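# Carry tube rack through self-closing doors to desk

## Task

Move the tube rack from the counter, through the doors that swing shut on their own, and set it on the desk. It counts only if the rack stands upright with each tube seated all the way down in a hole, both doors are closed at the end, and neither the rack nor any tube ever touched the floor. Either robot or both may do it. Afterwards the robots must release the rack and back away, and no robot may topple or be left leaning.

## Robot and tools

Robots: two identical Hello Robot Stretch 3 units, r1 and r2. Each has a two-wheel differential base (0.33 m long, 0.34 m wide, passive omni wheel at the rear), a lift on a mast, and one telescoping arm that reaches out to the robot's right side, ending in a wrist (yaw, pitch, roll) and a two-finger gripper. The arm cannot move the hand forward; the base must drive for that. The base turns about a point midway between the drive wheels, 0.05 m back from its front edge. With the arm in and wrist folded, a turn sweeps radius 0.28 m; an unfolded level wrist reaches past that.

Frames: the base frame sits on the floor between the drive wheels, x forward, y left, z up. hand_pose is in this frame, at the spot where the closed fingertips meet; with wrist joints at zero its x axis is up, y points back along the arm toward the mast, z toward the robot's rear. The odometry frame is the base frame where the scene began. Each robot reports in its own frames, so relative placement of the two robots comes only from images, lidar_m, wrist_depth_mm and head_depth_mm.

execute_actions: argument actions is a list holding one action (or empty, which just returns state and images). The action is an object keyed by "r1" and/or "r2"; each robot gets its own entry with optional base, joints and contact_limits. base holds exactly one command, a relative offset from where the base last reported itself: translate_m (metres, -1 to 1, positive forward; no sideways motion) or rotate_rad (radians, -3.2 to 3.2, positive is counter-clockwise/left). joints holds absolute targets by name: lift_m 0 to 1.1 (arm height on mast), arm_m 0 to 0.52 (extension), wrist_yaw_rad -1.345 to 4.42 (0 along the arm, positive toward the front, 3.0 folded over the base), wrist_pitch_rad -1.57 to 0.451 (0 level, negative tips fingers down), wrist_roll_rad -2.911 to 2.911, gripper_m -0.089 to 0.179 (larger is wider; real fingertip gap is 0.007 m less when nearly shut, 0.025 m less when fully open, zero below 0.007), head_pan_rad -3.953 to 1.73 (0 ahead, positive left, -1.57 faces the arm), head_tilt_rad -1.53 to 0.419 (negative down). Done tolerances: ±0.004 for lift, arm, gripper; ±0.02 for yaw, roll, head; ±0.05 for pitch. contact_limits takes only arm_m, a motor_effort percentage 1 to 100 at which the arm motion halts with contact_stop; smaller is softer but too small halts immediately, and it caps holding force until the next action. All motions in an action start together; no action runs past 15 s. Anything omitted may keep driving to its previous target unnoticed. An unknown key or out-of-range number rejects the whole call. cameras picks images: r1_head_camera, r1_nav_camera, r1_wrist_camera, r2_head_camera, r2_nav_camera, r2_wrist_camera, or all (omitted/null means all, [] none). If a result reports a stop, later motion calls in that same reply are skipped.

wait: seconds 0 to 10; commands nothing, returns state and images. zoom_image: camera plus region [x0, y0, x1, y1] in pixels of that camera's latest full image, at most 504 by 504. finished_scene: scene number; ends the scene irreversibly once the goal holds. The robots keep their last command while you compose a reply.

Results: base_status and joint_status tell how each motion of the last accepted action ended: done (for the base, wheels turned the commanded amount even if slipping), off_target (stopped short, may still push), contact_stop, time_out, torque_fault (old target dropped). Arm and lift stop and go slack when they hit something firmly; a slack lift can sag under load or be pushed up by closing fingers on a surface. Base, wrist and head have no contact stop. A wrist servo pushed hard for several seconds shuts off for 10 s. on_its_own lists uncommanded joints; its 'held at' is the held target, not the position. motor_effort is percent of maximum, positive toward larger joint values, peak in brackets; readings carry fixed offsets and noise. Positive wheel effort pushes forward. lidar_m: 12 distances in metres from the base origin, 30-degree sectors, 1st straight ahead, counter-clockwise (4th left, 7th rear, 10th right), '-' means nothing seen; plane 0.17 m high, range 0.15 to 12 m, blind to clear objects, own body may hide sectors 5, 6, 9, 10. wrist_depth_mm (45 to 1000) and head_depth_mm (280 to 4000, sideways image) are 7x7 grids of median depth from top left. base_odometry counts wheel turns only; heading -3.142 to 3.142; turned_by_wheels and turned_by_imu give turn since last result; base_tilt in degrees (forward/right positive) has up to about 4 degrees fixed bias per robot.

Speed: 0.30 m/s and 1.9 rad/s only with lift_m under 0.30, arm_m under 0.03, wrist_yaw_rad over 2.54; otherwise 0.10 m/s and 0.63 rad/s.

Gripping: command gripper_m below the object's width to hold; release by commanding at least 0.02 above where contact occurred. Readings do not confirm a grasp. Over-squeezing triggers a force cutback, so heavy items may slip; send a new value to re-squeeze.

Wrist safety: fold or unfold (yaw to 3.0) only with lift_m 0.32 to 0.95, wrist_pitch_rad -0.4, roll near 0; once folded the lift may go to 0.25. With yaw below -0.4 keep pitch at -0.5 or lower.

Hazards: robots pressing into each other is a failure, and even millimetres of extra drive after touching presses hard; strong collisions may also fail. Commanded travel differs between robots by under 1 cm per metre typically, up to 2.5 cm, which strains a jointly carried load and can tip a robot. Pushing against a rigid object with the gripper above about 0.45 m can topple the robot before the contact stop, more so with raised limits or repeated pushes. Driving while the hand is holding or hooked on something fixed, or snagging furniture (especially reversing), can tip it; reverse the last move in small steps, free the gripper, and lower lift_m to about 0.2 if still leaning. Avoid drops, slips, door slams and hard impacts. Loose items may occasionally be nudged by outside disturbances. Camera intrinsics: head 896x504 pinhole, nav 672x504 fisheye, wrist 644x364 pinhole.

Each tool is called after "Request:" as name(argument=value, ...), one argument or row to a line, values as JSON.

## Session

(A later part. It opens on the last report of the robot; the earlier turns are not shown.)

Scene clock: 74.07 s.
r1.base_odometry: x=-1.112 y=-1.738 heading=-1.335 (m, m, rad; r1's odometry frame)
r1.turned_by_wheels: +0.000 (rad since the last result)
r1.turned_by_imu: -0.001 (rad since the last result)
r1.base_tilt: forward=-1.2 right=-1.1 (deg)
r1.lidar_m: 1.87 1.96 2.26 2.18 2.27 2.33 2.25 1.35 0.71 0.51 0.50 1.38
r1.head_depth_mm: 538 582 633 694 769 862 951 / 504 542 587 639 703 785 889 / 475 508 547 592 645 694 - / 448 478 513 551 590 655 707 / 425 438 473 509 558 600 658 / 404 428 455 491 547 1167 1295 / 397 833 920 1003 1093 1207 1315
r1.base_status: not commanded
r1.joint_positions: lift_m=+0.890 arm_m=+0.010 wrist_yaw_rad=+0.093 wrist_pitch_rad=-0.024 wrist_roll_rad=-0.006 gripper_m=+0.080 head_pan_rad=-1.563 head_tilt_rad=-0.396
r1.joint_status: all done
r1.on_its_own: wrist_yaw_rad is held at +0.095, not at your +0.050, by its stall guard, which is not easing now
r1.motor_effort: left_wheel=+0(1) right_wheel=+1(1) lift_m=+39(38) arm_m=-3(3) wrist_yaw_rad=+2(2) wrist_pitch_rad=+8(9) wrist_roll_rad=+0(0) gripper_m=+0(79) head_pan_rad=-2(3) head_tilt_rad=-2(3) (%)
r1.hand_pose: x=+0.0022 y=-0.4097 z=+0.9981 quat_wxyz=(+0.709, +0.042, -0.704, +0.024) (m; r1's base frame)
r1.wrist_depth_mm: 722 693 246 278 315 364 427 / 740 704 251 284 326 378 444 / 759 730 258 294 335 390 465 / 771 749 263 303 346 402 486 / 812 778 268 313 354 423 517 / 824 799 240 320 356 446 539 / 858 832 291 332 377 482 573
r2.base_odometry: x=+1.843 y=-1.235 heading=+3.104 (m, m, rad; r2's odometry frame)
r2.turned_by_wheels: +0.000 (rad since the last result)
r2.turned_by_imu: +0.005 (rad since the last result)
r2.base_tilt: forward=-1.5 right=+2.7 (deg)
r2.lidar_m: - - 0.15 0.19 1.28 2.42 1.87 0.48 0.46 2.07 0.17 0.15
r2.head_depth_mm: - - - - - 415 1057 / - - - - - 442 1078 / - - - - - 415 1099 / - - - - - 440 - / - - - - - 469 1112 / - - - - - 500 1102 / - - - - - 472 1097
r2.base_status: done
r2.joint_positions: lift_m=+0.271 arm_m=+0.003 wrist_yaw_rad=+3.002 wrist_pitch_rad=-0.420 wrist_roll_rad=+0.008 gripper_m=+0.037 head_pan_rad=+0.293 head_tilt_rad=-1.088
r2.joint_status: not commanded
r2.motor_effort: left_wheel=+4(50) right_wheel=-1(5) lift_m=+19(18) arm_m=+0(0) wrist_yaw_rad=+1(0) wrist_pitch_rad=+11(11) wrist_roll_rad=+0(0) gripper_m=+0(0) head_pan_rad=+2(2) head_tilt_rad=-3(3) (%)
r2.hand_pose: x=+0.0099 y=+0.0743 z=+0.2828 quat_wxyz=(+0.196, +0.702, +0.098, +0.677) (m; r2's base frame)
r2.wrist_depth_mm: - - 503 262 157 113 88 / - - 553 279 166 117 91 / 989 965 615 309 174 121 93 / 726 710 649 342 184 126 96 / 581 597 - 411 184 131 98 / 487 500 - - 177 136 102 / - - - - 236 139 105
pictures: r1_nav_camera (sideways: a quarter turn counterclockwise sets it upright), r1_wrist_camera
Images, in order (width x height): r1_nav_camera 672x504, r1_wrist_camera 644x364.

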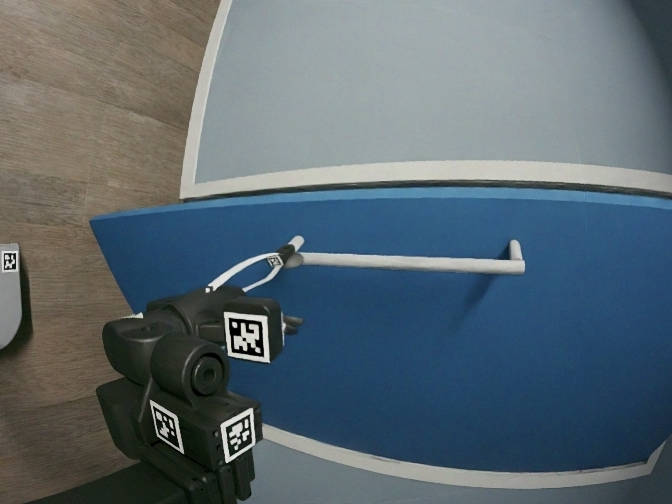

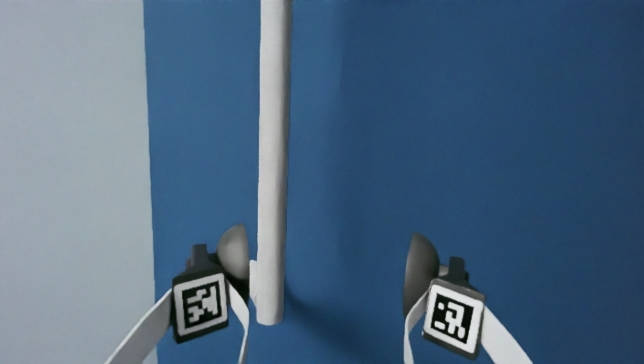

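Request:
execute_actions(
  actions=[
    {"r1":{"joints":{"wrist_pitch_rad":-0.9,"wrist_yaw_rad":0.0}}},
  ],
  cameras=[],
)

Request:
execute_actions(
  actions=[
    {"r1":{"base":{"translate_m":0.5},"joints":{"head_pan_rad":0.0,"head_tilt_rad":-0.4}}},
  ],
  cameras=[],
)

Request:
execute_actions(
  actions=[
    {"r1":{"base":{"rotate_rad":0.32}},"r2":{"base":{"translate_m":0.15}}},
  ],
  cameras=["r2_nav_camera","r1_head_camera"],
)

Scene clock: 76.10 s.
r1.base_odometry: x=-1.112 y=-1.738 heading=-1.335 (m, m, rad; r1's odometry frame)
r1.turned_by_wheels: +0.000 (rad since the last result)
r1.turned_by_imu: -0.001 (rad since the last result)
r1.base_tilt: forward=-1.3 right=-1.1 (deg)
r1.lidar_m: 1.87 1.96 2.26 2.18 2.28 2.33 2.26 1.35 0.71 0.51 0.51 1.38
r1.head_depth_mm: 538 582 634 695 768 859 952 / 505 542 586 640 700 778 868 / 475 509 547 593 646 711 775 / 449 479 512 551 590 652 717 / 425 439 473 510 557 604 660 / 403 428 455 492 546 1170 1293 / 397 833 918 1006 1095 1205 1316
r1.base_status: not commanded
r1.joint_positions: lift_m=+0.890 arm_m=+0.010 wrist_yaw_rad=+0.002 wrist_pitch_rad=-0.905 wrist_roll_rad=-0.006 gripper_m=+0.080 head_pan_rad=-1.563 head_tilt_rad=-0.396
r1.joint_status: all done
r1.motor_effort: left_wheel=+0(0) right_wheel=+1(1) lift_m=+38(39) arm_m=-3(3) wrist_yaw_rad=-1(3) wrist_pitch_rad=+2(8) wrist_roll_rad=+0(0) gripper_m=+0(0) head_pan_rad=-2(2) head_tilt_rad=-2(2) (%)
r1.hand_pose: x=-0.0213 y=-0.2946 z=+0.8120 quat_wxyz=(+0.638, +0.311, -0.634, -0.308) (m; r1's base frame)
r1.wrist_depth_mm: 823 294 308 359 430 532 692 / - 923 354 421 522 683 848 / - - 424 512 668 946 - / - - 561 652 924 - - / - - - 885 - - - / 918 911 894 919 921 927 923 / 856 852 853 852 877 861 872
r2.base_odometry: x=+1.843 y=-1.235 heading=+3.104 (m, m, rad; r2's odometry frame)
r2.turned_by_wheels: +0.000 (rad since the last result)
r2.turned_by_imu: +0.000 (rad since the last result)
r2.base_tilt: forward=-1.4 right=+2.8 (deg)
r2.lidar_m: - - 0.15 0.19 1.28 2.42 1.87 0.48 0.46 2.07 0.17 0.15
r2.head_depth_mm: - - - - - 415 1058 / - - - - - 442 1083 / - - - - - 414 1096 / - - - - - 441 - / - - - - - 469 1111 / - - - - - 500 1108 / - - - - - 471 1092
r2.base_status: not commanded
r2.joint_positions: lift_m=+0.271 arm_m=+0.003 wrist_yaw_rad=+3.002 wrist_pitch_rad=-0.420 wrist_roll_rad=+0.008 gripper_m=+0.037 head_pan_rad=+0.293 head_tilt_rad=-1.088
r2.joint_status: not commanded
r2.motor_effort: left_wheel=+5(5) right_wheel=-1(2) lift_m=+18(18) arm_m=+1(0) wrist_yaw_rad=+0(1) wrist_pitch_rad=+11(11) wrist_roll_rad=+0(0) gripper_m=+1(1) head_pan_rad=+2(2) head_tilt_rad=-3(3) (%)
r2.hand_pose: x=+0.0099 y=+0.0743 z=+0.2828 quat_wxyz=(+0.196, +0.702, +0.098, +0.677) (m; r2's base frame)
r2.wrist_depth_mm: - - 498 261 158 113 88 / - - 536 283 165 117 90 / 986 918 588 309 175 122 93 / 728 719 685 344 184 127 96 / 572 586 - 407 184 132 99 / 498 507 - - 177 137 102 / - - - - 235 140 106
pictures: none
No camera images: the call's "cameras" was empty. Leave "cameras" out to get every camera's image.

Scene clock: 82.47 s.
r1.base_odometry: x=-0.995 y=-2.225 heading=-1.335 (m, m, rad; r1's odometry frame)
r1.turned_by_wheels: +0.000 (rad since the last result)
r1.turned_by_imu: +0.002 (rad since the last result)
r1.base_tilt: forward=-1.3 right=-1.2 (deg)
r1.lidar_m: 1.38 1.44 2.24 2.17 2.26 2.84 2.76 0.95 0.60 0.97 1.01 1.40
r1.head_depth_mm: 1690 1788 1905 2039 2122 1691 1372 / 1676 1795 1857 1417 1537 1650 1381 / 1690 1807 1881 1411 1557 1654 1382 / 1688 1802 1869 1433 1548 1673 1383 / 1677 1810 1890 1437 1564 1683 1395 / 1688 1810 1894 1442 1571 1682 1404 / 1699 1814 1885 1452 1588 1699 1403
r1.base_status: done
r1.joint_positions: lift_m=+0.890 arm_m=+0.010 wrist_yaw_rad=+0.002 wrist_pitch_rad=-0.905 wrist_roll_rad=-0.006 gripper_m=+0.080 head_pan_rad=-0.007 head_tilt_rad=-0.396
r1.joint_status: all done
r1.motor_effort: left_wheel=-1(3) right_wheel=+1(5) lift_m=+38(38) arm_m=-3(3) wrist_yaw_rad=-1(1) wrist_pitch_rad=+1(1) wrist_roll_rad=+0(0) gripper_m=+0(0) head_pan_rad=+3(37) head_tilt_rad=-2(1) (%)
r1.hand_pose: x=-0.0214 y=-0.2946 z=+0.8120 quat_wxyz=(+0.638, +0.311, -0.634, -0.308) (m; r1's base frame)
r1.wrist_depth_mm: 835 816 793 783 814 - 766 / - 962 944 905 - - 743 / - - - - - - 425 / - - - - - 962 625 / - - - - - 909 - / 908 901 914 915 917 956 943 / 844 849 852 861 862 867 871
r2.base_odometry: x=+1.843 y=-1.235 heading=+3.104 (m, m, rad; r2's odometry frame)
r2.turned_by_wheels: +0.000 (rad since the last result)
r2.turned_by_imu: +0.000 (rad since the last result)
r2.base_tilt: forward=-1.5 right=+2.6 (deg)
r2.lidar_m: - - 0.15 0.19 1.28 2.42 1.87 0.48 0.46 2.06 0.17 0.15
r2.head_depth_mm: - - - - - 415 1057 / - - - - - 442 1080 / - - - - - 415 1096 / - - - - - 441 - / - - - - - 468 1110 / - - - - - 498 1104 / - - - - - 470 1091
r2.base_status: not commanded
r2.joint_positions: lift_m=+0.271 arm_m=+0.003 wrist_yaw_rad=+3.002 wrist_pitch_rad=-0.420 wrist_roll_rad=+0.008 gripper_m=+0.037 head_pan_rad=+0.293 head_tilt_rad=-1.088
r2.joint_status: not commanded
r2.motor_effort: left_wheel=+6(5) right_wheel=-2(1) lift_m=+18(18) arm_m=+1(0) wrist_yaw_rad=+1(0) wrist_pitch_rad=+11(11) wrist_roll_rad=+0(0) gripper_m=+0(0) head_pan_rad=+3(2) head_tilt_rad=-2(3) (%)
r2.hand_pose: x=+0.0099 y=+0.0743 z=+0.2828 quat_wxyz=(+0.196, +0.702, +0.098, +0.677) (m; r2's base frame)
r2.wrist_depth_mm: - - 496 261 158 113 88 / - - 541 281 166 117 91 / 927 930 598 313 173 122 93 / 737 717 663 345 184 126 96 / 580 597 - 403 185 131 99 / 485 508 - - 178 137 102 / - - - - 236 140 105
pictures: none
No camera images: the call's "cameras" was empty. Leave "cameras" out to get every camera's image.

Scene clock: 84.60 s.
r1.base_odometry: x=-0.995 y=-2.225 heading=-1.015 (m, m, rad; r1's odometry frame)
r1.turned_by_wheels: +0.320 (rad since the last result)
r1.turned_by_imu: +0.320 (rad since the last result)
r1.base_tilt: forward=-1.2 right=-1.1 (deg)
r1.lidar_m: 1.39 1.70 2.18 2.18 2.64 2.76 0.85 0.96 0.97 0.98 1.18 1.38
r1.head_depth_mm: 1632 1726 1783 1351 1457 1587 1375 / 1678 1788 1836 1415 1530 1641 1380 / 1724 1843 1891 1465 1600 1687 1387 / 1789 1921 1941 1536 1671 1728 1391 / 1846 1988 1978 1604 1778 1731 1395 / 1918 2059 2028 1688 1875 1741 1400 / 1984 2139 2208 1776 1998 1755 1406
r1.base_status: done
r1.joint_positions: lift_m=+0.890 arm_m=+0.010 wrist_yaw_rad=+0.001 wrist_pitch_rad=-0.905 wrist_roll_rad=-0.006 gripper_m=+0.080 head_pan_rad=-0.007 head_tilt_rad=-0.396
r1.joint_status: not commanded
r1.motor_effort: left_wheel=-1(4) right_wheel=+2(4) lift_m=+38(39) arm_m=-3(3) wrist_yaw_rad=-1(1) wrist_pitch_rad=+1(1) wrist_roll_rad=+0(0) gripper_m=+0(0) head_pan_rad=+4(3) head_tilt_rad=-3(2) (%)
r1.hand_pose: x=-0.0214 y=-0.2945 z=+0.8119 quat_wxyz=(+0.638, +0.311, -0.634, -0.308) (m; r1's base frame)
r1.wrist_depth_mm: - - 983 856 766 684 - / - - - - 874 784 - / - - - - - - - / - - - - - - - / - - - - - - 887 / 915 924 930 930 911 927 822 / 854 853 855 859 854 868 862
r2.base_odometry: x=+1.693 y=-1.229 heading=+3.104 (m, m, rad; r2's odometry frame)
r2.turned_by_wheels: +0.000 (rad since the last result)
r2.turned_by_imu: +0.068 (rad since the last result)
r2.base_tilt: forward=-1.5 right=+2.7 (deg)
r2.lidar_m: 0.37 0.29 0.29 0.32 0.52 2.61 1.78 0.56 0.71 2.10 0.97 2.88
r2.head_depth_mm: 397 507 702 1392 1264 1151 1070 / 360 448 594 881 1259 1162 1089 / 329 401 513 719 1179 1164 1095 / 305 362 452 603 895 1179 - / 291 331 404 518 730 1143 1108 / - 306 365 457 613 921 1101 / - 292 333 408 527 740 1072
r2.base_status: done
r2.joint_positions: lift_m=+0.271 arm_m=+0.003 wrist_yaw_rad=+3.002 wrist_pitch_rad=-0.420 wrist_roll_rad=+0.008 gripper_m=+0.037 head_pan_rad=+0.293 head_tilt_rad=-1.088
r2.joint_status: not commanded
r2.motor_effort: left_wheel=+0(61) right_wheel=+0(5) lift_m=+18(18) arm_m=+0(0) wrist_yaw_rad=+2(1) wrist_pitch_rad=+11(11) wrist_roll_rad=+0(0) gripper_m=+1(1) head_pan_rad=+2(2) head_tilt_rad=-4(3) (%)
r2.hand_pose: x=+0.0099 y=+0.0743 z=+0.2828 quat_wxyz=(+0.196, +0.702, +0.098, +0.677) (m; r2's base frame)
r2.wrist_depth_mm: - - 400 343 301 267 241 / - - 435 372 323 281 254 / 943 941 483 413 348 303 270 / 725 723 537 455 379 326 289 / 585 584 - 517 409 352 308 / 491 510 - - 429 393 329 / - - - - 419 405 365
pictures: r1_head_camera (sideways: a quarter turn clockwise sets it upright), r2_nav_camera (sideways: a quarter turn counterclockwise sets it upright)
Images, in order (width x height): r1_head_camera 896x504, r2_nav_camera 672x504.

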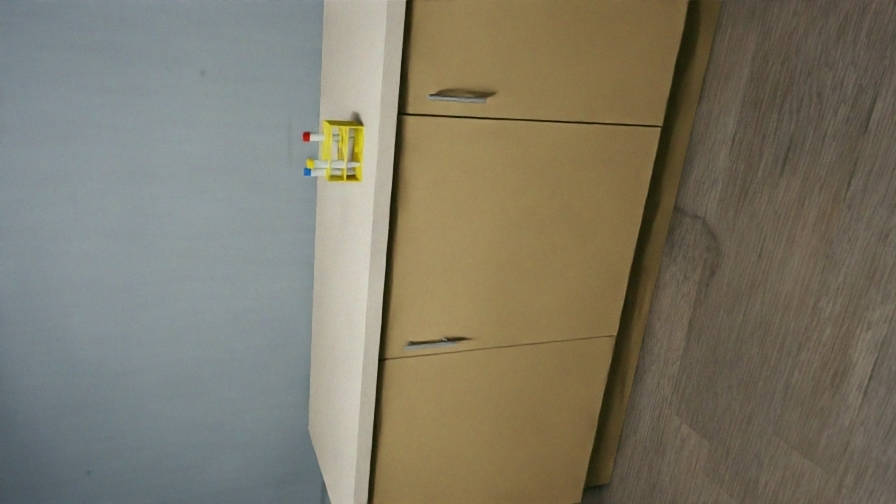

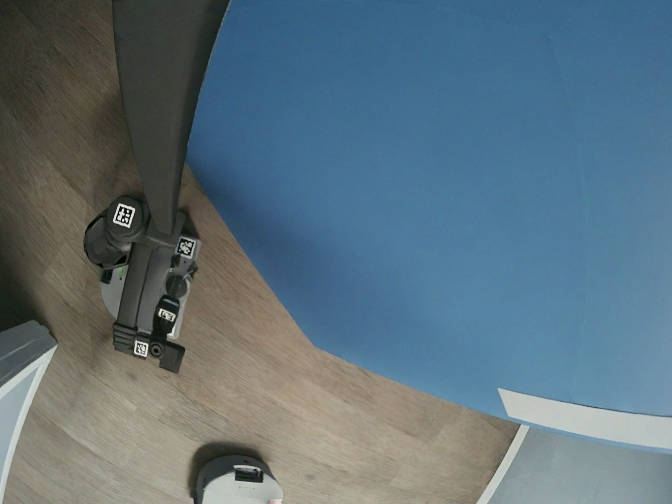

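Request:
execute_actions(
  actions=[
    {"r1":{"base":{"translate_m":0.82}},"r2":{"base":{"translate_m":0.25},"joints":{"lift_m":0.33}}},
  ],
  cameras=["r2_nav_camera"],
)

Scene clock: 94.63 s.
r1.base_odometry: x=-0.562 y=-2.921 heading=-1.015 (m, m, rad; r1's odometry frame)
r1.turned_by_wheels: +0.000 (rad since the last result)
r1.turned_by_imu: +0.003 (rad since the last result)
r1.base_tilt: forward=-1.3 right=-1.1 (deg)
r1.lidar_m: 0.61 0.75 1.90 1.91 2.31 3.50 1.69 1.38 1.24 1.25 0.67 0.61
r1.head_depth_mm: 988 1051 1126 925 678 674 741 / 1020 1085 1165 998 682 710 784 / 1052 1126 1212 1012 707 748 827 / 1085 1165 1263 1019 732 791 879 / 1128 1210 1311 1033 769 837 939 / 1170 1258 1368 1043 809 886 1005 / 1212 1312 1428 1050 837 949 1083
r1.base_status: done
r1.joint_positions: lift_m=+0.890 arm_m=+0.010 wrist_yaw_rad=+0.001 wrist_pitch_rad=-0.905 wrist_roll_rad=-0.006 gripper_m=+0.080 head_pan_rad=-0.007 head_tilt_rad=-0.396
r1.joint_status: not commanded
r1.motor_effort: left_wheel=+0(1) right_wheel=+2(5) lift_m=+38(39) arm_m=-3(3) wrist_yaw_rad=-1(1) wrist_pitch_rad=+1(2) wrist_roll_rad=+0(0) gripper_m=+0(1) head_pan_rad=+3(3) head_tilt_rad=-4(3) (%)
r1.hand_pose: x=-0.0214 y=-0.2945 z=+0.8119 quat_wxyz=(+0.638, +0.311, -0.634, -0.308) (m; r1's base frame)
r1.wrist_depth_mm: 492 627 - - - 934 851 / 516 667 - - - - 965 / 549 715 - - - - - / 585 767 - - - - - / 616 845 - - - - - / 663 890 922 927 928 925 933 / 708 840 864 860 844 867 876
r2.base_odometry: x=+1.443 y=-1.220 heading=+3.104 (m, m, rad; r2's odometry frame)
r2.turned_by_wheels: +0.000 (rad since the last result)
r2.turned_by_imu: +0.053 (rad since the last result)
r2.base_tilt: forward=-1.5 right=+2.7 (deg)
r2.lidar_m: 0.20 0.17 0.16 0.18 0.28 2.79 1.82 0.76 1.47 1.68 2.83 2.66
r2.head_depth_mm: - - 348 572 1272 1157 1075 / - - 313 445 870 1157 1094 / - - - 363 604 1145 1105 / - - - 318 464 937 - / - - - 294 376 638 1097 / - - - - 324 483 806 / - - - - 298 388 648
r2.base_status: done
r2.joint_positions: lift_m=+0.330 arm_m=+0.003 wrist_yaw_rad=+3.002 wrist_pitch_rad=-0.419 wrist_roll_rad=+0.008 gripper_m=+0.037 head_pan_rad=+0.296 head_tilt_rad=-1.093
r2.joint_status: all done
r2.motor_effort: left_wheel=+3(89) right_wheel=-1(19) lift_m=+41(41) arm_m=+0(0) wrist_yaw_rad=+1(1) wrist_pitch_rad=+10(11) wrist_roll_rad=+0(0) gripper_m=+1(1) head_pan_rad=+1(2) head_tilt_rad=-1(3) (%)
r2.hand_pose: x=+0.0101 y=+0.0744 z=+0.3421 quat_wxyz=(+0.196, +0.703, +0.098, +0.677) (m; r2's base frame)
r2.wrist_depth_mm: 389 - 247 213 184 164 147 / 464 - 273 231 200 174 154 / 971 435 300 252 215 186 164 / 846 507 331 279 234 200 176 / 669 586 - 317 253 218 188 / 559 559 - 365 266 238 204 / 475 503 - - 331 256 220
pictures: r2_nav_camera (sideways: a quarter turn counterclockwise sets it upright)
Images, in order (width x height): r2_nav_camera 672x504.

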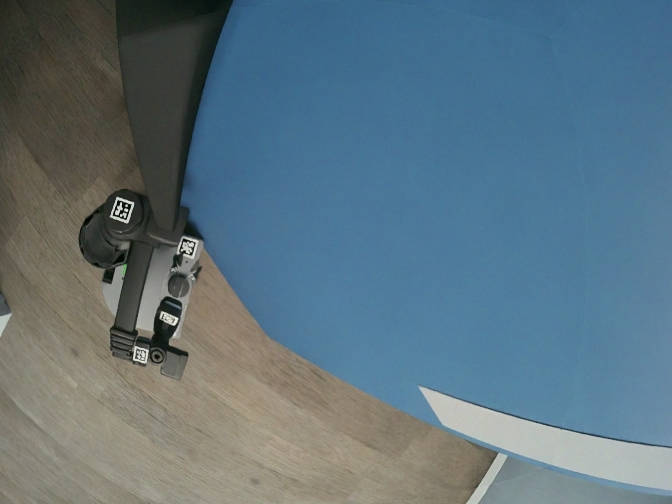

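Request:
execute_actions(
  actions=[
    {"r1":{"base":{"rotate_rad":1.245},"joints":{"head_pan_rad":-1.57,"head_tilt_rad":-0.6,"wrist_pitch_rad":0.0,"gripper_m":0.175}},"r2":{"base":{"translate_m":0.2}}},
  ],
  cameras=["r2_nav_camera","r1_head_camera","r1_wrist_camera"],
)

Scene clock: 98.23 s.
r1.base_odometry: x=-0.562 y=-2.921 heading=+0.230 (m, m, rad; r1's odometry frame)
r1.turned_by_wheels: +1.245 (rad since the last result)
r1.turned_by_imu: +1.247 (rad since the last result)
r1.base_tilt: forward=-1.3 right=-1.2 (deg)
r1.lidar_m: 1.90 1.97 2.73 1.85 1.72 1.29 1.24 0.84 0.63 0.61 0.64 0.89
r1.head_depth_mm: 1016 1122 948 703 787 - - / 1021 1125 960 709 771 - - / 1021 1122 965 713 748 - - / 1025 1124 877 719 784 951 1147 / 1025 1128 985 726 806 935 1151 / 1025 1136 997 729 797 943 1179 / 1032 1137 1011 733 800 947 1188
r1.base_status: done
r1.joint_positions: lift_m=+0.890 arm_m=+0.010 wrist_yaw_rad=+0.001 wrist_pitch_rad=-0.024 wrist_roll_rad=-0.006 gripper_m=+0.175 head_pan_rad=-1.563 head_tilt_rad=-0.592
r1.joint_status: all done
r1.motor_effort: left_wheel=-1(4) right_wheel=+2(5) lift_m=+39(39) arm_m=-3(2) wrist_yaw_rad=-1(1) wrist_pitch_rad=+8(8) wrist_roll_rad=+0(0) gripper_m=+0(85) head_pan_rad=-2(36) head_tilt_rad=-4(21) (%)
r1.hand_pose: x=-0.0212 y=-0.4108 z=+0.9982 quat_wxyz=(+0.709, +0.009, -0.705, -0.008) (m; r1's base frame)
r1.wrist_depth_mm: 919 910 905 900 908 873 866 / 924 924 929 892 914 892 895 / 957 955 942 964 922 931 915 / 736 768 829 765 942 949 960 / 429 457 455 457 495 512 538 / 364 359 355 352 348 347 375 / - 396 388 386 379 373 -
r2.base_odometry: x=+1.243 y=-1.213 heading=+3.104 (m, m, rad; r2's odometry frame)
r2.turned_by_wheels: +0.000 (rad since the last result)
r2.turned_by_imu: +0.000 (rad since the last result)
r2.base_tilt: forward=-1.5 right=+2.7 (deg)
r2.lidar_m: 0.26 0.18 0.17 0.18 0.24 0.58 1.95 0.95 2.01 1.59 2.64 2.48
r2.head_depth_mm: 2130 1806 1589 1412 1274 1154 1067 / 2144 1846 1605 1425 1278 1162 1086 / - 294 355 539 1248 1168 1110 / - - 305 393 581 1111 - / - - - 322 437 680 994 / - - - 290 349 489 690 / - - - - 302 384 557
r2.base_status: done
r2.joint_positions: lift_m=+0.330 arm_m=+0.003 wrist_yaw_rad=+3.002 wrist_pitch_rad=-0.419 wrist_roll_rad=+0.008 gripper_m=+0.037 head_pan_rad=+0.296 head_tilt_rad=-1.093
r2.joint_status: not commanded
r2.motor_effort: left_wheel=+3(23) right_wheel=+1(3) lift_m=+41(41) arm_m=-1(1) wrist_yaw_rad=+1(1) wrist_pitch_rad=+10(10) wrist_roll_rad=+0(1) gripper_m=+1(1) head_pan_rad=+1(1) head_tilt_rad=-1(1) (%)
r2.hand_pose: x=+0.0101 y=+0.0744 z=+0.3421 quat_wxyz=(+0.196, +0.703, +0.098, +0.677) (m; r2's base frame)
r2.wrist_depth_mm: 281 - 226 208 190 176 163 / 313 - 246 225 207 189 175 / 357 332 270 249 223 204 186 / 414 368 300 273 244 220 202 / 493 422 - 306 267 242 220 / 543 490 - 352 283 267 242 / 488 498 - - 346 293 263
pictures: r1_head_camera (sideways: a quarter turn clockwise sets it upright), r1_wrist_camera, r2_nav_camera (sideways: a quarter turn counterclockwise sets it upright)
Images, in order (width x height): r1_head_camera 896x504, r1_wrist_camera 644x364, r2_nav_camera 672x504.

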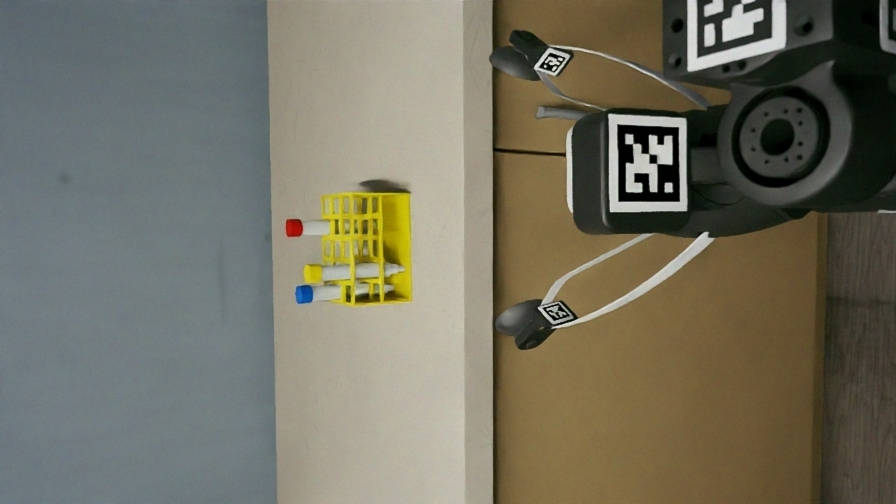

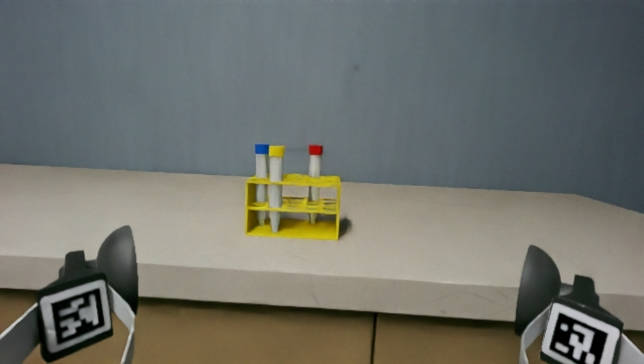

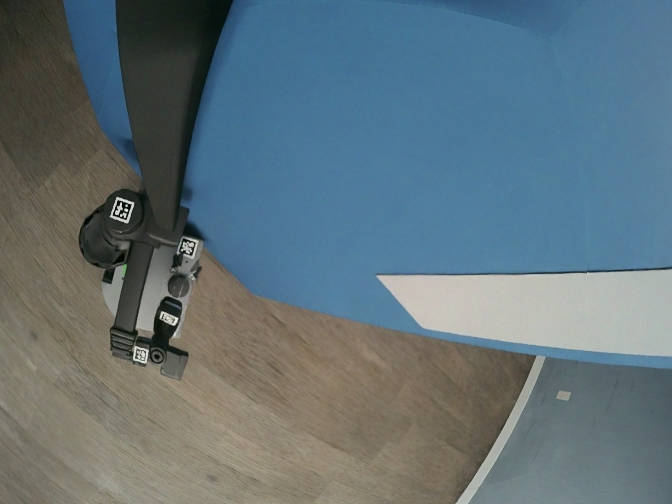

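Request:
execute_actions(
  actions=[
    {"r1":{"base":{"translate_m":0.048},"joints":{"arm_m":0.2,"lift_m":0.865,"gripper_m":0.179}},"r2":{"base":{"translate_m":0.12}}},
  ],
  cameras=["r2_nav_camera","r1_head_camera","r1_wrist_camera"],
)

Scene clock: 101.53 s.
r1.base_odometry: x=-0.516 y=-2.910 heading=+0.229 (m, m, rad; r1's odometry frame)
r1.turned_by_wheels: +0.000 (rad since the last result)
r1.turned_by_imu: -0.001 (rad since the last result)
r1.base_tilt: forward=-1.3 right=-1.1 (deg)
r1.lidar_m: 1.85 1.93 2.65 1.93 1.75 1.34 1.29 0.84 0.63 0.61 0.64 0.90
r1.head_depth_mm: 1015 1119 948 733 - 928 1139 / 1017 1128 960 743 - 916 1140 / 1023 1128 963 - - 924 1146 / 1021 1127 926 720 789 931 1149 / 1023 1130 990 725 793 937 1155 / 1024 1135 994 730 800 943 1181 / 1030 1137 1006 736 802 955 1184
r1.base_status: done
r1.joint_positions: lift_m=+0.865 arm_m=+0.200 wrist_yaw_rad=+0.000 wrist_pitch_rad=-0.022 wrist_roll_rad=-0.006 gripper_m=+0.179 head_pan_rad=-1.563 head_tilt_rad=-0.593
r1.joint_status: all done
r1.motor_effort: left_wheel=-1(2) right_wheel=+1(4) lift_m=+20(33) arm_m=+4(3) wrist_yaw_rad=+1(0) wrist_pitch_rad=+8(8) wrist_roll_rad=+1(0) gripper_m=+1(32) head_pan_rad=-2(2) head_tilt_rad=-3(5) (%)
r1.hand_pose: x=-0.0214 y=-0.6003 z=+0.9743 quat_wxyz=(+0.709, +0.008, -0.705, -0.008) (m; r1's base frame)
r1.wrist_depth_mm: 748 737 740 730 729 709 706 / 758 746 756 751 744 726 724 / 772 795 761 755 764 744 740 / 626 656 685 287 772 766 769 / 360 400 349 282 352 435 454 / - 259 263 266 280 285 315 / - 197 201 205 210 213 -
r2.base_odometry: x=+1.124 y=-1.208 heading=+3.104 (m, m, rad; r2's odometry frame)
r2.turned_by_wheels: +0.000 (rad since the last result)
r2.turned_by_imu: +0.000 (rad since the last result)
r2.base_tilt: forward=-1.5 right=+2.7 (deg)
r2.lidar_m: 2.42 0.19 0.18 0.18 0.22 0.48 1.10 1.06 2.31 1.62 2.52 2.37
r2.head_depth_mm: 2151 1821 1595 1408 1266 1159 1072 / 2135 1833 1604 1419 1277 1169 1091 / 2151 1848 1607 1432 1287 1169 1112 / 2177 1882 1617 1442 1252 1146 - / 2120 1881 1581 346 462 696 965 / - - - 298 362 492 668 / - - - - 307 382 522
r2.base_status: done
r2.joint_positions: lift_m=+0.330 arm_m=+0.003 wrist_yaw_rad=+3.002 wrist_pitch_rad=-0.419 wrist_roll_rad=+0.008 gripper_m=+0.037 head_pan_rad=+0.296 head_tilt_rad=-1.093
r2.joint_status: not commanded
r2.motor_effort: left_wheel=+3(15) right_wheel=+0(3) lift_m=+41(41) arm_m=-1(0) wrist_yaw_rad=+1(1) wrist_pitch_rad=+10(10) wrist_roll_rad=+0(0) gripper_m=+0(1) head_pan_rad=+1(1) head_tilt_rad=-1(2) (%)
r2.hand_pose: x=+0.0101 y=+0.0744 z=+0.3421 quat_wxyz=(+0.196, +0.703, +0.098, +0.677) (m; r2's base frame)
r2.wrist_depth_mm: 255 - 218 204 192 181 170 / 284 - 238 224 207 194 183 / 320 304 262 245 226 211 196 / 366 344 289 269 250 230 218 / 419 387 - 300 271 252 626 / 510 442 - 344 295 279 554 / 478 496 - - 351 324 478
pictures: r1_head_camera (sideways: a quarter turn clockwise sets it upright), r1_wrist_camera, r2_nav_camera (sideways: a quarter turn counterclockwise sets it upright)
Images, in order (width x height): r1_head_camera 896x504, r1_wrist_camera 644x364, r2_nav_camera 672x504.

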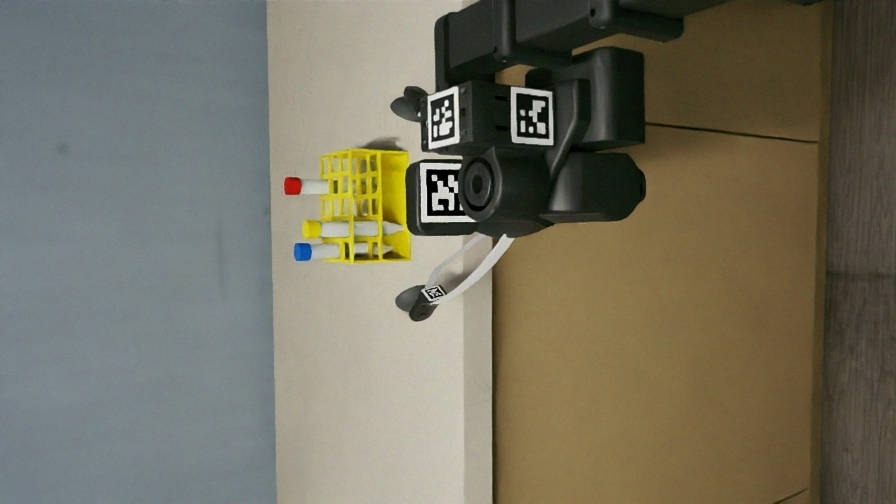

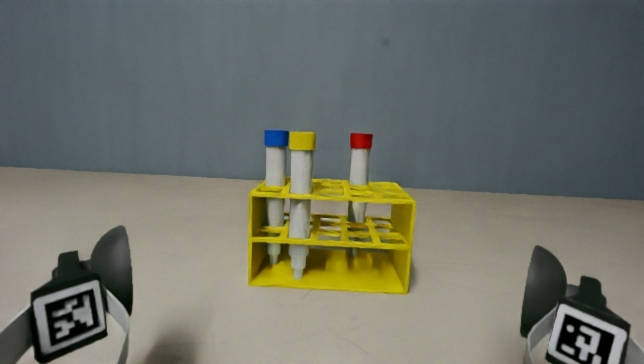

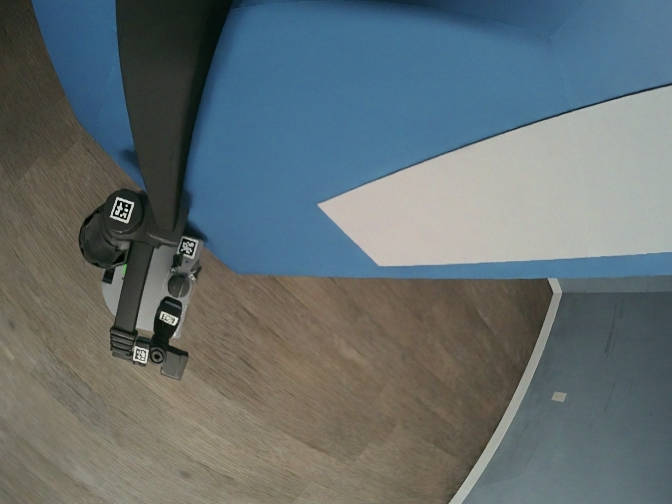

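Request:
execute_actions(
  actions=[
    {"r1":{"joints":{"arm_m":0.27,"lift_m":0.84}}},
  ],
  cameras=["r1_wrist_camera"],
)

Request:
execute_actions(
  actions=[
    {"r1":{"joints":{"arm_m":0.35},"contact_limits":{"arm_m":12}}},
  ],
  cameras=["r1_wrist_camera","r1_head_camera"],
)

Scene clock: 103.90 s.
r1.base_odometry: x=-0.516 y=-2.910 heading=+0.229 (m, m, rad; r1's odometry frame)
r1.turned_by_wheels: +0.000 (rad since the last result)
r1.turned_by_imu: -0.001 (rad since the last result)
r1.base_tilt: forward=-1.2 right=-1.0 (deg)
r1.lidar_m: 1.85 1.93 2.66 1.93 1.75 1.33 1.29 0.84 0.63 0.61 0.64 0.90
r1.head_depth_mm: 1017 1121 946 732 - 932 1147 / 1017 1122 957 - 810 914 1144 / 1019 1120 963 - 818 922 1148 / 1027 1128 924 721 789 930 1151 / 1023 1133 986 721 793 937 1151 / 1026 1136 995 730 797 943 1180 / 1027 1134 1005 735 805 954 1189
r1.base_status: not commanded
r1.joint_positions: lift_m=+0.840 arm_m=+0.270 wrist_yaw_rad=+0.000 wrist_pitch_rad=-0.022 wrist_roll_rad=-0.006 gripper_m=+0.179 head_pan_rad=-1.563 head_tilt_rad=-0.593
r1.joint_status: all done
r1.motor_effort: left_wheel=-2(0) right_wheel=+2(2) lift_m=+20(20) arm_m=+4(5) wrist_yaw_rad=+0(0) wrist_pitch_rad=+7(7) wrist_roll_rad=+0(0) gripper_m=+1(0) head_pan_rad=-2(3) head_tilt_rad=-2(4) (%)
r1.hand_pose: x=-0.0214 y=-0.6703 z=+0.9493 quat_wxyz=(+0.709, +0.008, -0.705, -0.008) (m; r1's base frame)
r1.wrist_depth_mm: 670 664 663 667 656 651 652 / 701 683 687 677 685 661 673 / 698 701 700 238 691 685 683 / 505 527 224 206 240 697 703 / 291 321 230 208 216 351 364 / - 209 208 201 209 230 254 / - 159 162 165 169 172 -
r2.base_odometry: x=+1.124 y=-1.208 heading=+3.104 (m, m, rad; r2's odometry frame)
r2.turned_by_wheels: +0.000 (rad since the last result)
r2.turned_by_imu: +0.000 (rad since the last result)
r2.base_tilt: forward=-1.5 right=+2.6 (deg)
r2.lidar_m: 2.42 0.19 0.18 0.18 0.22 0.48 1.10 1.06 2.31 1.62 2.53 2.37
r2.head_depth_mm: 2125 1818 1588 1407 1273 1153 1078 / 2132 1834 1608 1421 1277 1160 1091 / 2167 1826 1625 1433 1287 1164 1106 / 2182 1865 1633 1442 1257 1142 - / 2123 1897 1604 346 460 696 962 / - - - 298 362 494 668 / - - - - 307 382 522
r2.base_status: not commanded
r2.joint_positions: lift_m=+0.330 arm_m=+0.003 wrist_yaw_rad=+3.002 wrist_pitch_rad=-0.419 wrist_roll_rad=+0.008 gripper_m=+0.037 head_pan_rad=+0.296 head_tilt_rad=-1.093
r2.joint_status: not commanded
r2.motor_effort: left_wheel=+2(3) right_wheel=+0(0) lift_m=+41(42) arm_m=+1(0) wrist_yaw_rad=+1(0) wrist_pitch_rad=+10(10) wrist_roll_rad=+1(0) gripper_m=+1(1) head_pan_rad=+1(1) head_tilt_rad=-2(2) (%)
r2.hand_pose: x=+0.0101 y=+0.0744 z=+0.3421 quat_wxyz=(+0.196, +0.703, +0.098, +0.677) (m; r2's base frame)
r2.wrist_depth_mm: 255 - 218 205 192 181 170 / 282 - 240 221 207 194 183 / 314 304 263 245 226 209 197 / 363 339 288 267 248 230 217 / 425 388 - 300 273 252 623 / 523 441 - 344 294 279 548 / 488 491 - - 358 326 476
pictures: r1_wrist_camera
Images, in order (width x height): r1_wrist_camera 644x364.

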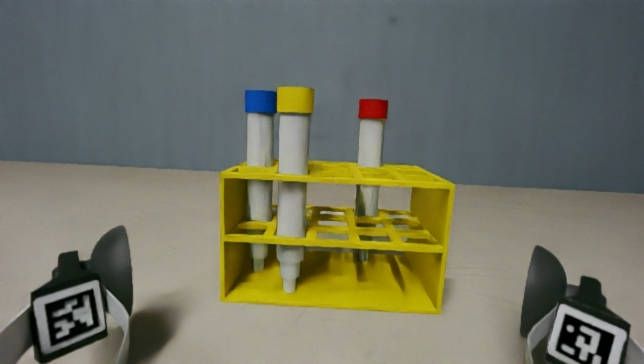

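Scene clock: 105.70 s.
r1.base_odometry: x=-0.516 y=-2.910 heading=+0.229 (m, m, rad; r1's odometry frame)
r1.turned_by_wheels: +0.000 (rad since the last result)
r1.turned_by_imu: -0.001 (rad since the last result)
r1.base_tilt: forward=-1.2 right=-1.0 (deg)
r1.lidar_m: 1.85 1.93 2.66 1.92 1.76 1.34 1.29 0.84 0.63 0.61 0.64 0.90
r1.head_depth_mm: 1016 1122 949 733 - 910 1138 / 1019 1122 1013 - 775 916 1143 / 1018 1125 1024 - 785 920 1146 / 1019 1128 953 719 788 930 1148 / 1024 1131 989 725 794 937 1151 / 1025 1131 997 731 800 944 1180 / 1031 1137 1007 735 803 952 1191
r1.base_status: not commanded
r1.joint_positions: lift_m=+0.840 arm_m=+0.350 wrist_yaw_rad=+0.000 wrist_pitch_rad=-0.022 wrist_roll_rad=-0.006 gripper_m=+0.179 head_pan_rad=-1.563 head_tilt_rad=-0.593
r1.joint_status: all done
r1.motor_effort: left_wheel=-1(1) right_wheel=+2(2) lift_m=+20(20) arm_m=+4(5) wrist_yaw_rad=+0(0) wrist_pitch_rad=+7(7) wrist_roll_rad=+0(0) gripper_m=-1(0) head_pan_rad=-2(2) head_tilt_rad=-3(4) (%)
r1.contact_limits: arm_m 12 (drawing in: default 28, maximum 45; extending or still: default 38, maximum 63)
r1.hand_pose: x=-0.0214 y=-0.7503 z=+0.9493 quat_wxyz=(+0.709, +0.008, -0.705, -0.008) (m; r1's base frame)
r1.wrist_depth_mm: 600 593 606 583 587 585 576 / 616 608 127 598 605 598 588 / 636 630 133 626 607 611 609 / 495 527 134 168 163 624 612 / 290 118 116 166 168 124 360 / - 124 133 145 148 122 253 / - 133 143 146 155 114 -
r2.base_odometry: x=+1.124 y=-1.208 heading=+3.104 (m, m, rad; r2's odometry frame)
r2.turned_by_wheels: +0.000 (rad since the last result)
r2.turned_by_imu: +0.000 (rad since the last result)
r2.base_tilt: forward=-1.5 right=+2.7 (deg)
r2.lidar_m: 2.42 0.19 0.18 0.18 0.22 0.48 1.10 1.06 2.31 1.62 2.52 2.37
r2.head_depth_mm: 2143 1812 1599 1407 1271 1159 1070 / 2127 1826 1616 1416 1272 1160 1086 / 2151 1867 1626 1434 1283 1170 1107 / 2180 1863 1618 1447 1253 1139 - / 2120 1891 1583 346 462 695 959 / - - - 298 363 493 668 / - - - - 307 382 520
r2.base_status: not commanded
r2.joint_positions: lift_m=+0.330 arm_m=+0.003 wrist_yaw_rad=+3.002 wrist_pitch_rad=-0.419 wrist_roll_rad=+0.008 gripper_m=+0.037 head_pan_rad=+0.296 head_tilt_rad=-1.093
r2.joint_status: not commanded
r2.motor_effort: left_wheel=+3(3) right_wheel=-1(0) lift_m=+41(41) arm_m=+0(0) wrist_yaw_rad=+0(1) wrist_pitch_rad=+10(10) wrist_roll_rad=+0(0) gripper_m=+0(0) head_pan_rad=+1(1) head_tilt_rad=-1(1) (%)
r2.hand_pose: x=+0.0101 y=+0.0744 z=+0.3421 quat_wxyz=(+0.196, +0.703, +0.098, +0.677) (m; r2's base frame)
r2.wrist_depth_mm: 256 - 220 206 191 182 170 / 285 - 238 224 206 194 183 / 319 302 260 246 227 211 197 / 364 336 287 269 250 230 218 / 430 381 - 302 272 252 620 / 506 449 - 345 298 280 557 / 487 500 - - 355 323 478
pictures: r1_head_camera (sideways: a quarter turn clockwise sets it upright), r1_wrist_camera
Images, in order (width x height): r1_head_camera 896x504, r1_wrist_camera 644x364.

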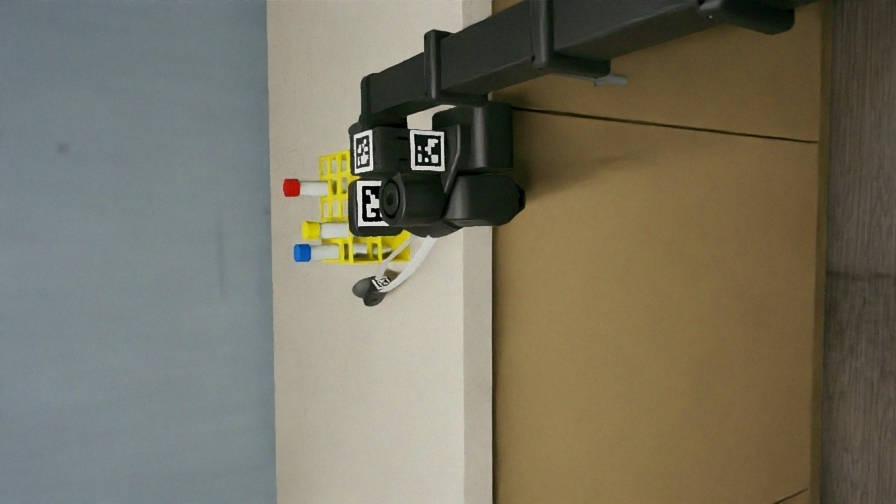

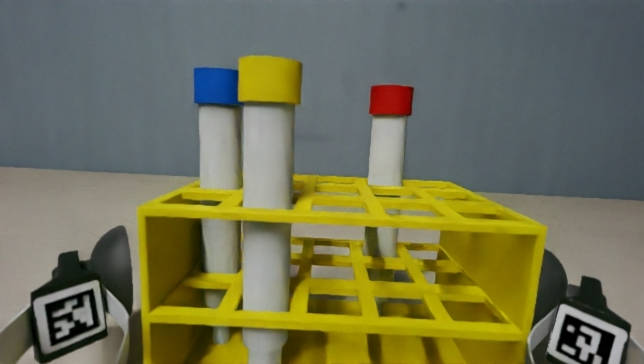

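Request:
execute_actions(
  actions=[
    {"r1":{"joints":{"gripper_m":0.10}}},
  ],
  cameras=["r1_wrist_camera"],
)

Request:
execute_actions(
  actions=[
    {"r1":{"joints":{"lift_m":0.87,"head_pan_rad":-1.45}}},
  ],
  cameras=["r1_wrist_camera","r1_head_camera"],
)

Scene clock: 107.27 s.
r1.base_odometry: x=-0.516 y=-2.910 heading=+0.229 (m, m, rad; r1's odometry frame)
r1.turned_by_wheels: +0.000 (rad since the last result)
r1.turned_by_imu: +0.000 (rad since the last result)
r1.base_tilt: forward=-1.3 right=-1.0 (deg)
r1.lidar_m: 1.85 1.93 2.66 1.92 1.76 1.34 1.29 0.84 0.63 0.61 0.64 0.90
r1.head_depth_mm: 1016 1125 947 732 - 913 1137 / 1018 1122 1013 - 776 916 1143 / 1020 1124 1024 - 782 922 1144 / 1021 1128 954 719 787 929 1148 / 1024 1131 984 724 794 935 1152 / 1028 1133 998 731 799 944 1178 / 1027 1135 1008 736 807 952 1186
r1.base_status: not commanded
r1.joint_positions: lift_m=+0.840 arm_m=+0.350 wrist_yaw_rad=+0.000 wrist_pitch_rad=-0.022 wrist_roll_rad=-0.006 gripper_m=+0.101 head_pan_rad=-1.563 head_tilt_rad=-0.593
r1.joint_status: all done
r1.motor_effort: left_wheel=-1(1) right_wheel=+2(2) lift_m=+20(20) arm_m=+4(5) wrist_yaw_rad=+0(0) wrist_pitch_rad=+7(7) wrist_roll_rad=+1(0) gripper_m=-18(92) head_pan_rad=-3(2) head_tilt_rad=-4(5) (%)
r1.hand_pose: x=-0.0214 y=-0.7503 z=+0.9493 quat_wxyz=(+0.709, +0.008, -0.705, -0.008) (m; r1's base frame)
r1.wrist_depth_mm: 602 603 592 585 588 583 579 / 604 616 142 603 600 601 587 / 619 617 146 613 613 616 611 / 496 524 141 166 181 622 616 / 289 273 152 183 179 147 364 / 204 133 147 135 158 133 236 / - 145 150 160 162 132 181
r2.base_odometry: x=+1.124 y=-1.208 heading=+3.104 (m, m, rad; r2's odometry frame)
r2.turned_by_wheels: +0.000 (rad since the last result)
r2.turned_by_imu: +0.000 (rad since the last result)
r2.base_tilt: forward=-1.5 right=+2.6 (deg)
r2.lidar_m: 2.42 0.19 0.18 0.18 0.22 0.48 1.10 1.06 2.31 1.62 2.52 2.37
r2.head_depth_mm: 2110 1807 1588 1403 1266 1160 1075 / 2126 1840 1606 1423 1280 1159 1084 / 2169 1853 1629 1438 1288 1168 1109 / 2176 1878 1624 1442 1256 1143 - / 2114 1894 1593 347 461 697 963 / - - - 298 363 493 669 / - - - - 307 382 522
r2.base_status: not commanded
r2.joint_positions: lift_m=+0.330 arm_m=+0.003 wrist_yaw_rad=+3.002 wrist_pitch_rad=-0.419 wrist_roll_rad=+0.008 gripper_m=+0.037 head_pan_rad=+0.296 head_tilt_rad=-1.093
r2.joint_status: not commanded
r2.motor_effort: left_wheel=+3(2) right_wheel=+0(0) lift_m=+41(41) arm_m=+0(1) wrist_yaw_rad=+1(0) wrist_pitch_rad=+10(10) wrist_roll_rad=+0(0) gripper_m=+0(0) head_pan_rad=+1(1) head_tilt_rad=-1(1) (%)
r2.hand_pose: x=+0.0101 y=+0.0744 z=+0.3421 quat_wxyz=(+0.196, +0.703, +0.098, +0.677) (m; r2's base frame)
r2.wrist_depth_mm: 256 - 219 204 192 180 171 / 284 - 236 222 206 194 184 / 316 301 262 245 225 210 197 / 366 339 289 270 248 229 217 / 423 384 - 299 271 254 633 / 510 443 - 348 296 280 560 / 486 493 - - 357 324 484
pictures: r1_wrist_camera
Images, in order (width x height): r1_wrist_camera 644x364.

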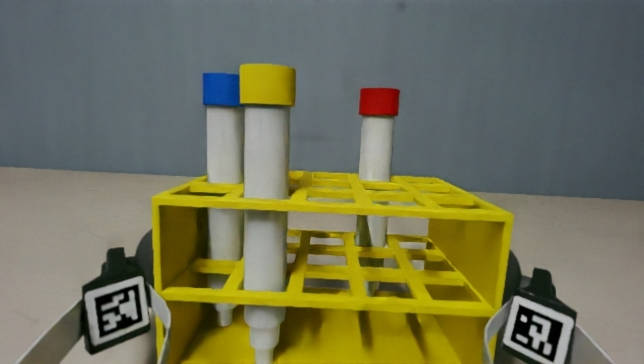

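Scene clock: 108.33 s.
r1.base_odometry: x=-0.516 y=-2.910 heading=+0.229 (m, m, rad; r1's odometry frame)
r1.turned_by_wheels: +0.000 (rad since the last result)
r1.turned_by_imu: +0.000 (rad since the last result)
r1.base_tilt: forward=-1.3 right=-1.0 (deg)
r1.lidar_m: 1.86 1.93 2.66 1.93 1.75 1.33 1.29 0.84 0.63 0.61 0.64 0.90
r1.head_depth_mm: 997 1095 1069 690 743 874 1049 / 1006 1105 1051 - 763 894 1142 / 1018 1122 758 714 780 919 1147 / 1027 1139 979 719 800 944 1173 / 1043 1152 988 737 818 973 1178 / 1057 1171 996 752 837 1000 1209 / 1070 1186 1007 766 849 1031 1215
r1.base_status: not commanded
r1.joint_positions: lift_m=+0.870 arm_m=+0.350 wrist_yaw_rad=+0.000 wrist_pitch_rad=-0.025 wrist_roll_rad=-0.006 gripper_m=+0.101 head_pan_rad=-1.457 head_tilt_rad=-0.593
r1.joint_status: all done
r1.motor_effort: left_wheel=+0(1) right_wheel=+2(2) lift_m=+39(40) arm_m=+4(4) wrist_yaw_rad=+0(0) wrist_pitch_rad=+8(9) wrist_roll_rad=+0(0) gripper_m=-18(18) head_pan_rad=+3(13) head_tilt_rad=-4(4) (%)
r1.hand_pose: x=-0.0214 y=-0.7503 z=+0.9779 quat_wxyz=(+0.709, +0.009, -0.705, -0.009) (m; r1's base frame)
r1.wrist_depth_mm: 602 588 590 579 585 579 574 / 615 606 148 599 597 588 594 / 630 624 148 616 607 612 611 / 646 634 142 167 180 627 629 / 365 346 153 186 179 147 463 / 271 134 149 136 151 133 300 / - 184 151 161 164 132 230
r2.base_odometry: x=+1.124 y=-1.208 heading=+3.104 (m, m, rad; r2's odometry frame)
r2.turned_by_wheels: +0.000 (rad since the last result)
r2.turned_by_imu: +0.000 (rad since the last result)
r2.base_tilt: forward=-1.5 right=+2.6 (deg)
r2.lidar_m: 2.42 0.19 0.18 0.18 0.22 0.48 1.10 1.05 2.31 1.62 2.52 2.37
r2.head_depth_mm: 2107 1833 1595 1414 1267 1153 1069 / 2161 1831 1604 1419 1287 1164 1089 / 2174 1847 1615 1432 1282 1173 1107 / 2189 1873 1643 1443 1256 1138 - / 2105 1894 1597 346 461 694 962 / - - - 298 362 494 670 / - - - - 307 382 521
r2.base_status: not commanded
r2.joint_positions: lift_m=+0.330 arm_m=+0.003 wrist_yaw_rad=+3.002 wrist_pitch_rad=-0.419 wrist_roll_rad=+0.008 gripper_m=+0.037 head_pan_rad=+0.296 head_tilt_rad=-1.093
r2.joint_status: not commanded
r2.motor_effort: left_wheel=+3(3) right_wheel=+0(0) lift_m=+41(41) arm_m=+1(0) wrist_yaw_rad=+1(1) wrist_pitch_rad=+10(10) wrist_roll_rad=+0(0) gripper_m=+0(1) head_pan_rad=+1(2) head_tilt_rad=-1(2) (%)
r2.hand_pose: x=+0.0101 y=+0.0744 z=+0.3421 quat_wxyz=(+0.196, +0.703, +0.098, +0.677) (m; r2's base frame)
r2.wrist_depth_mm: 256 - 218 203 192 181 171 / 283 - 238 223 206 195 183 / 318 301 262 244 226 211 197 / 359 338 289 271 249 228 218 / 433 382 - 303 270 254 651 / 508 443 - 345 297 281 571 / 479 496 - - 360 323 481
pictures: r1_head_camera (sideways: a quarter turn clockwise sets it upright), r1_wrist_camera
Images, in order (width x height): r1_head_camera 896x504, r1_wrist_camera 644x364.

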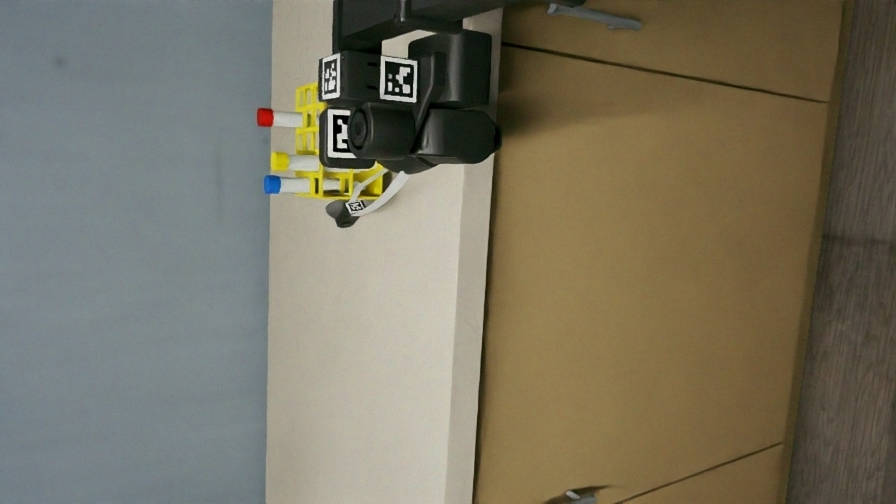

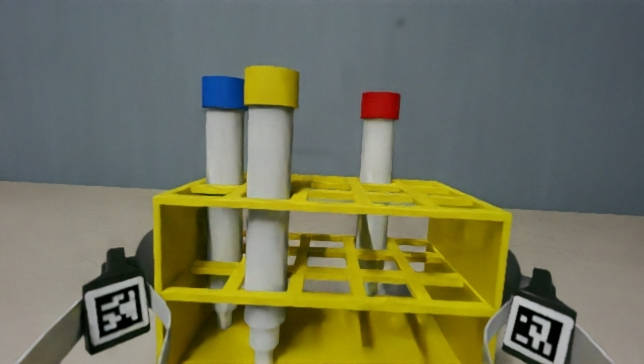

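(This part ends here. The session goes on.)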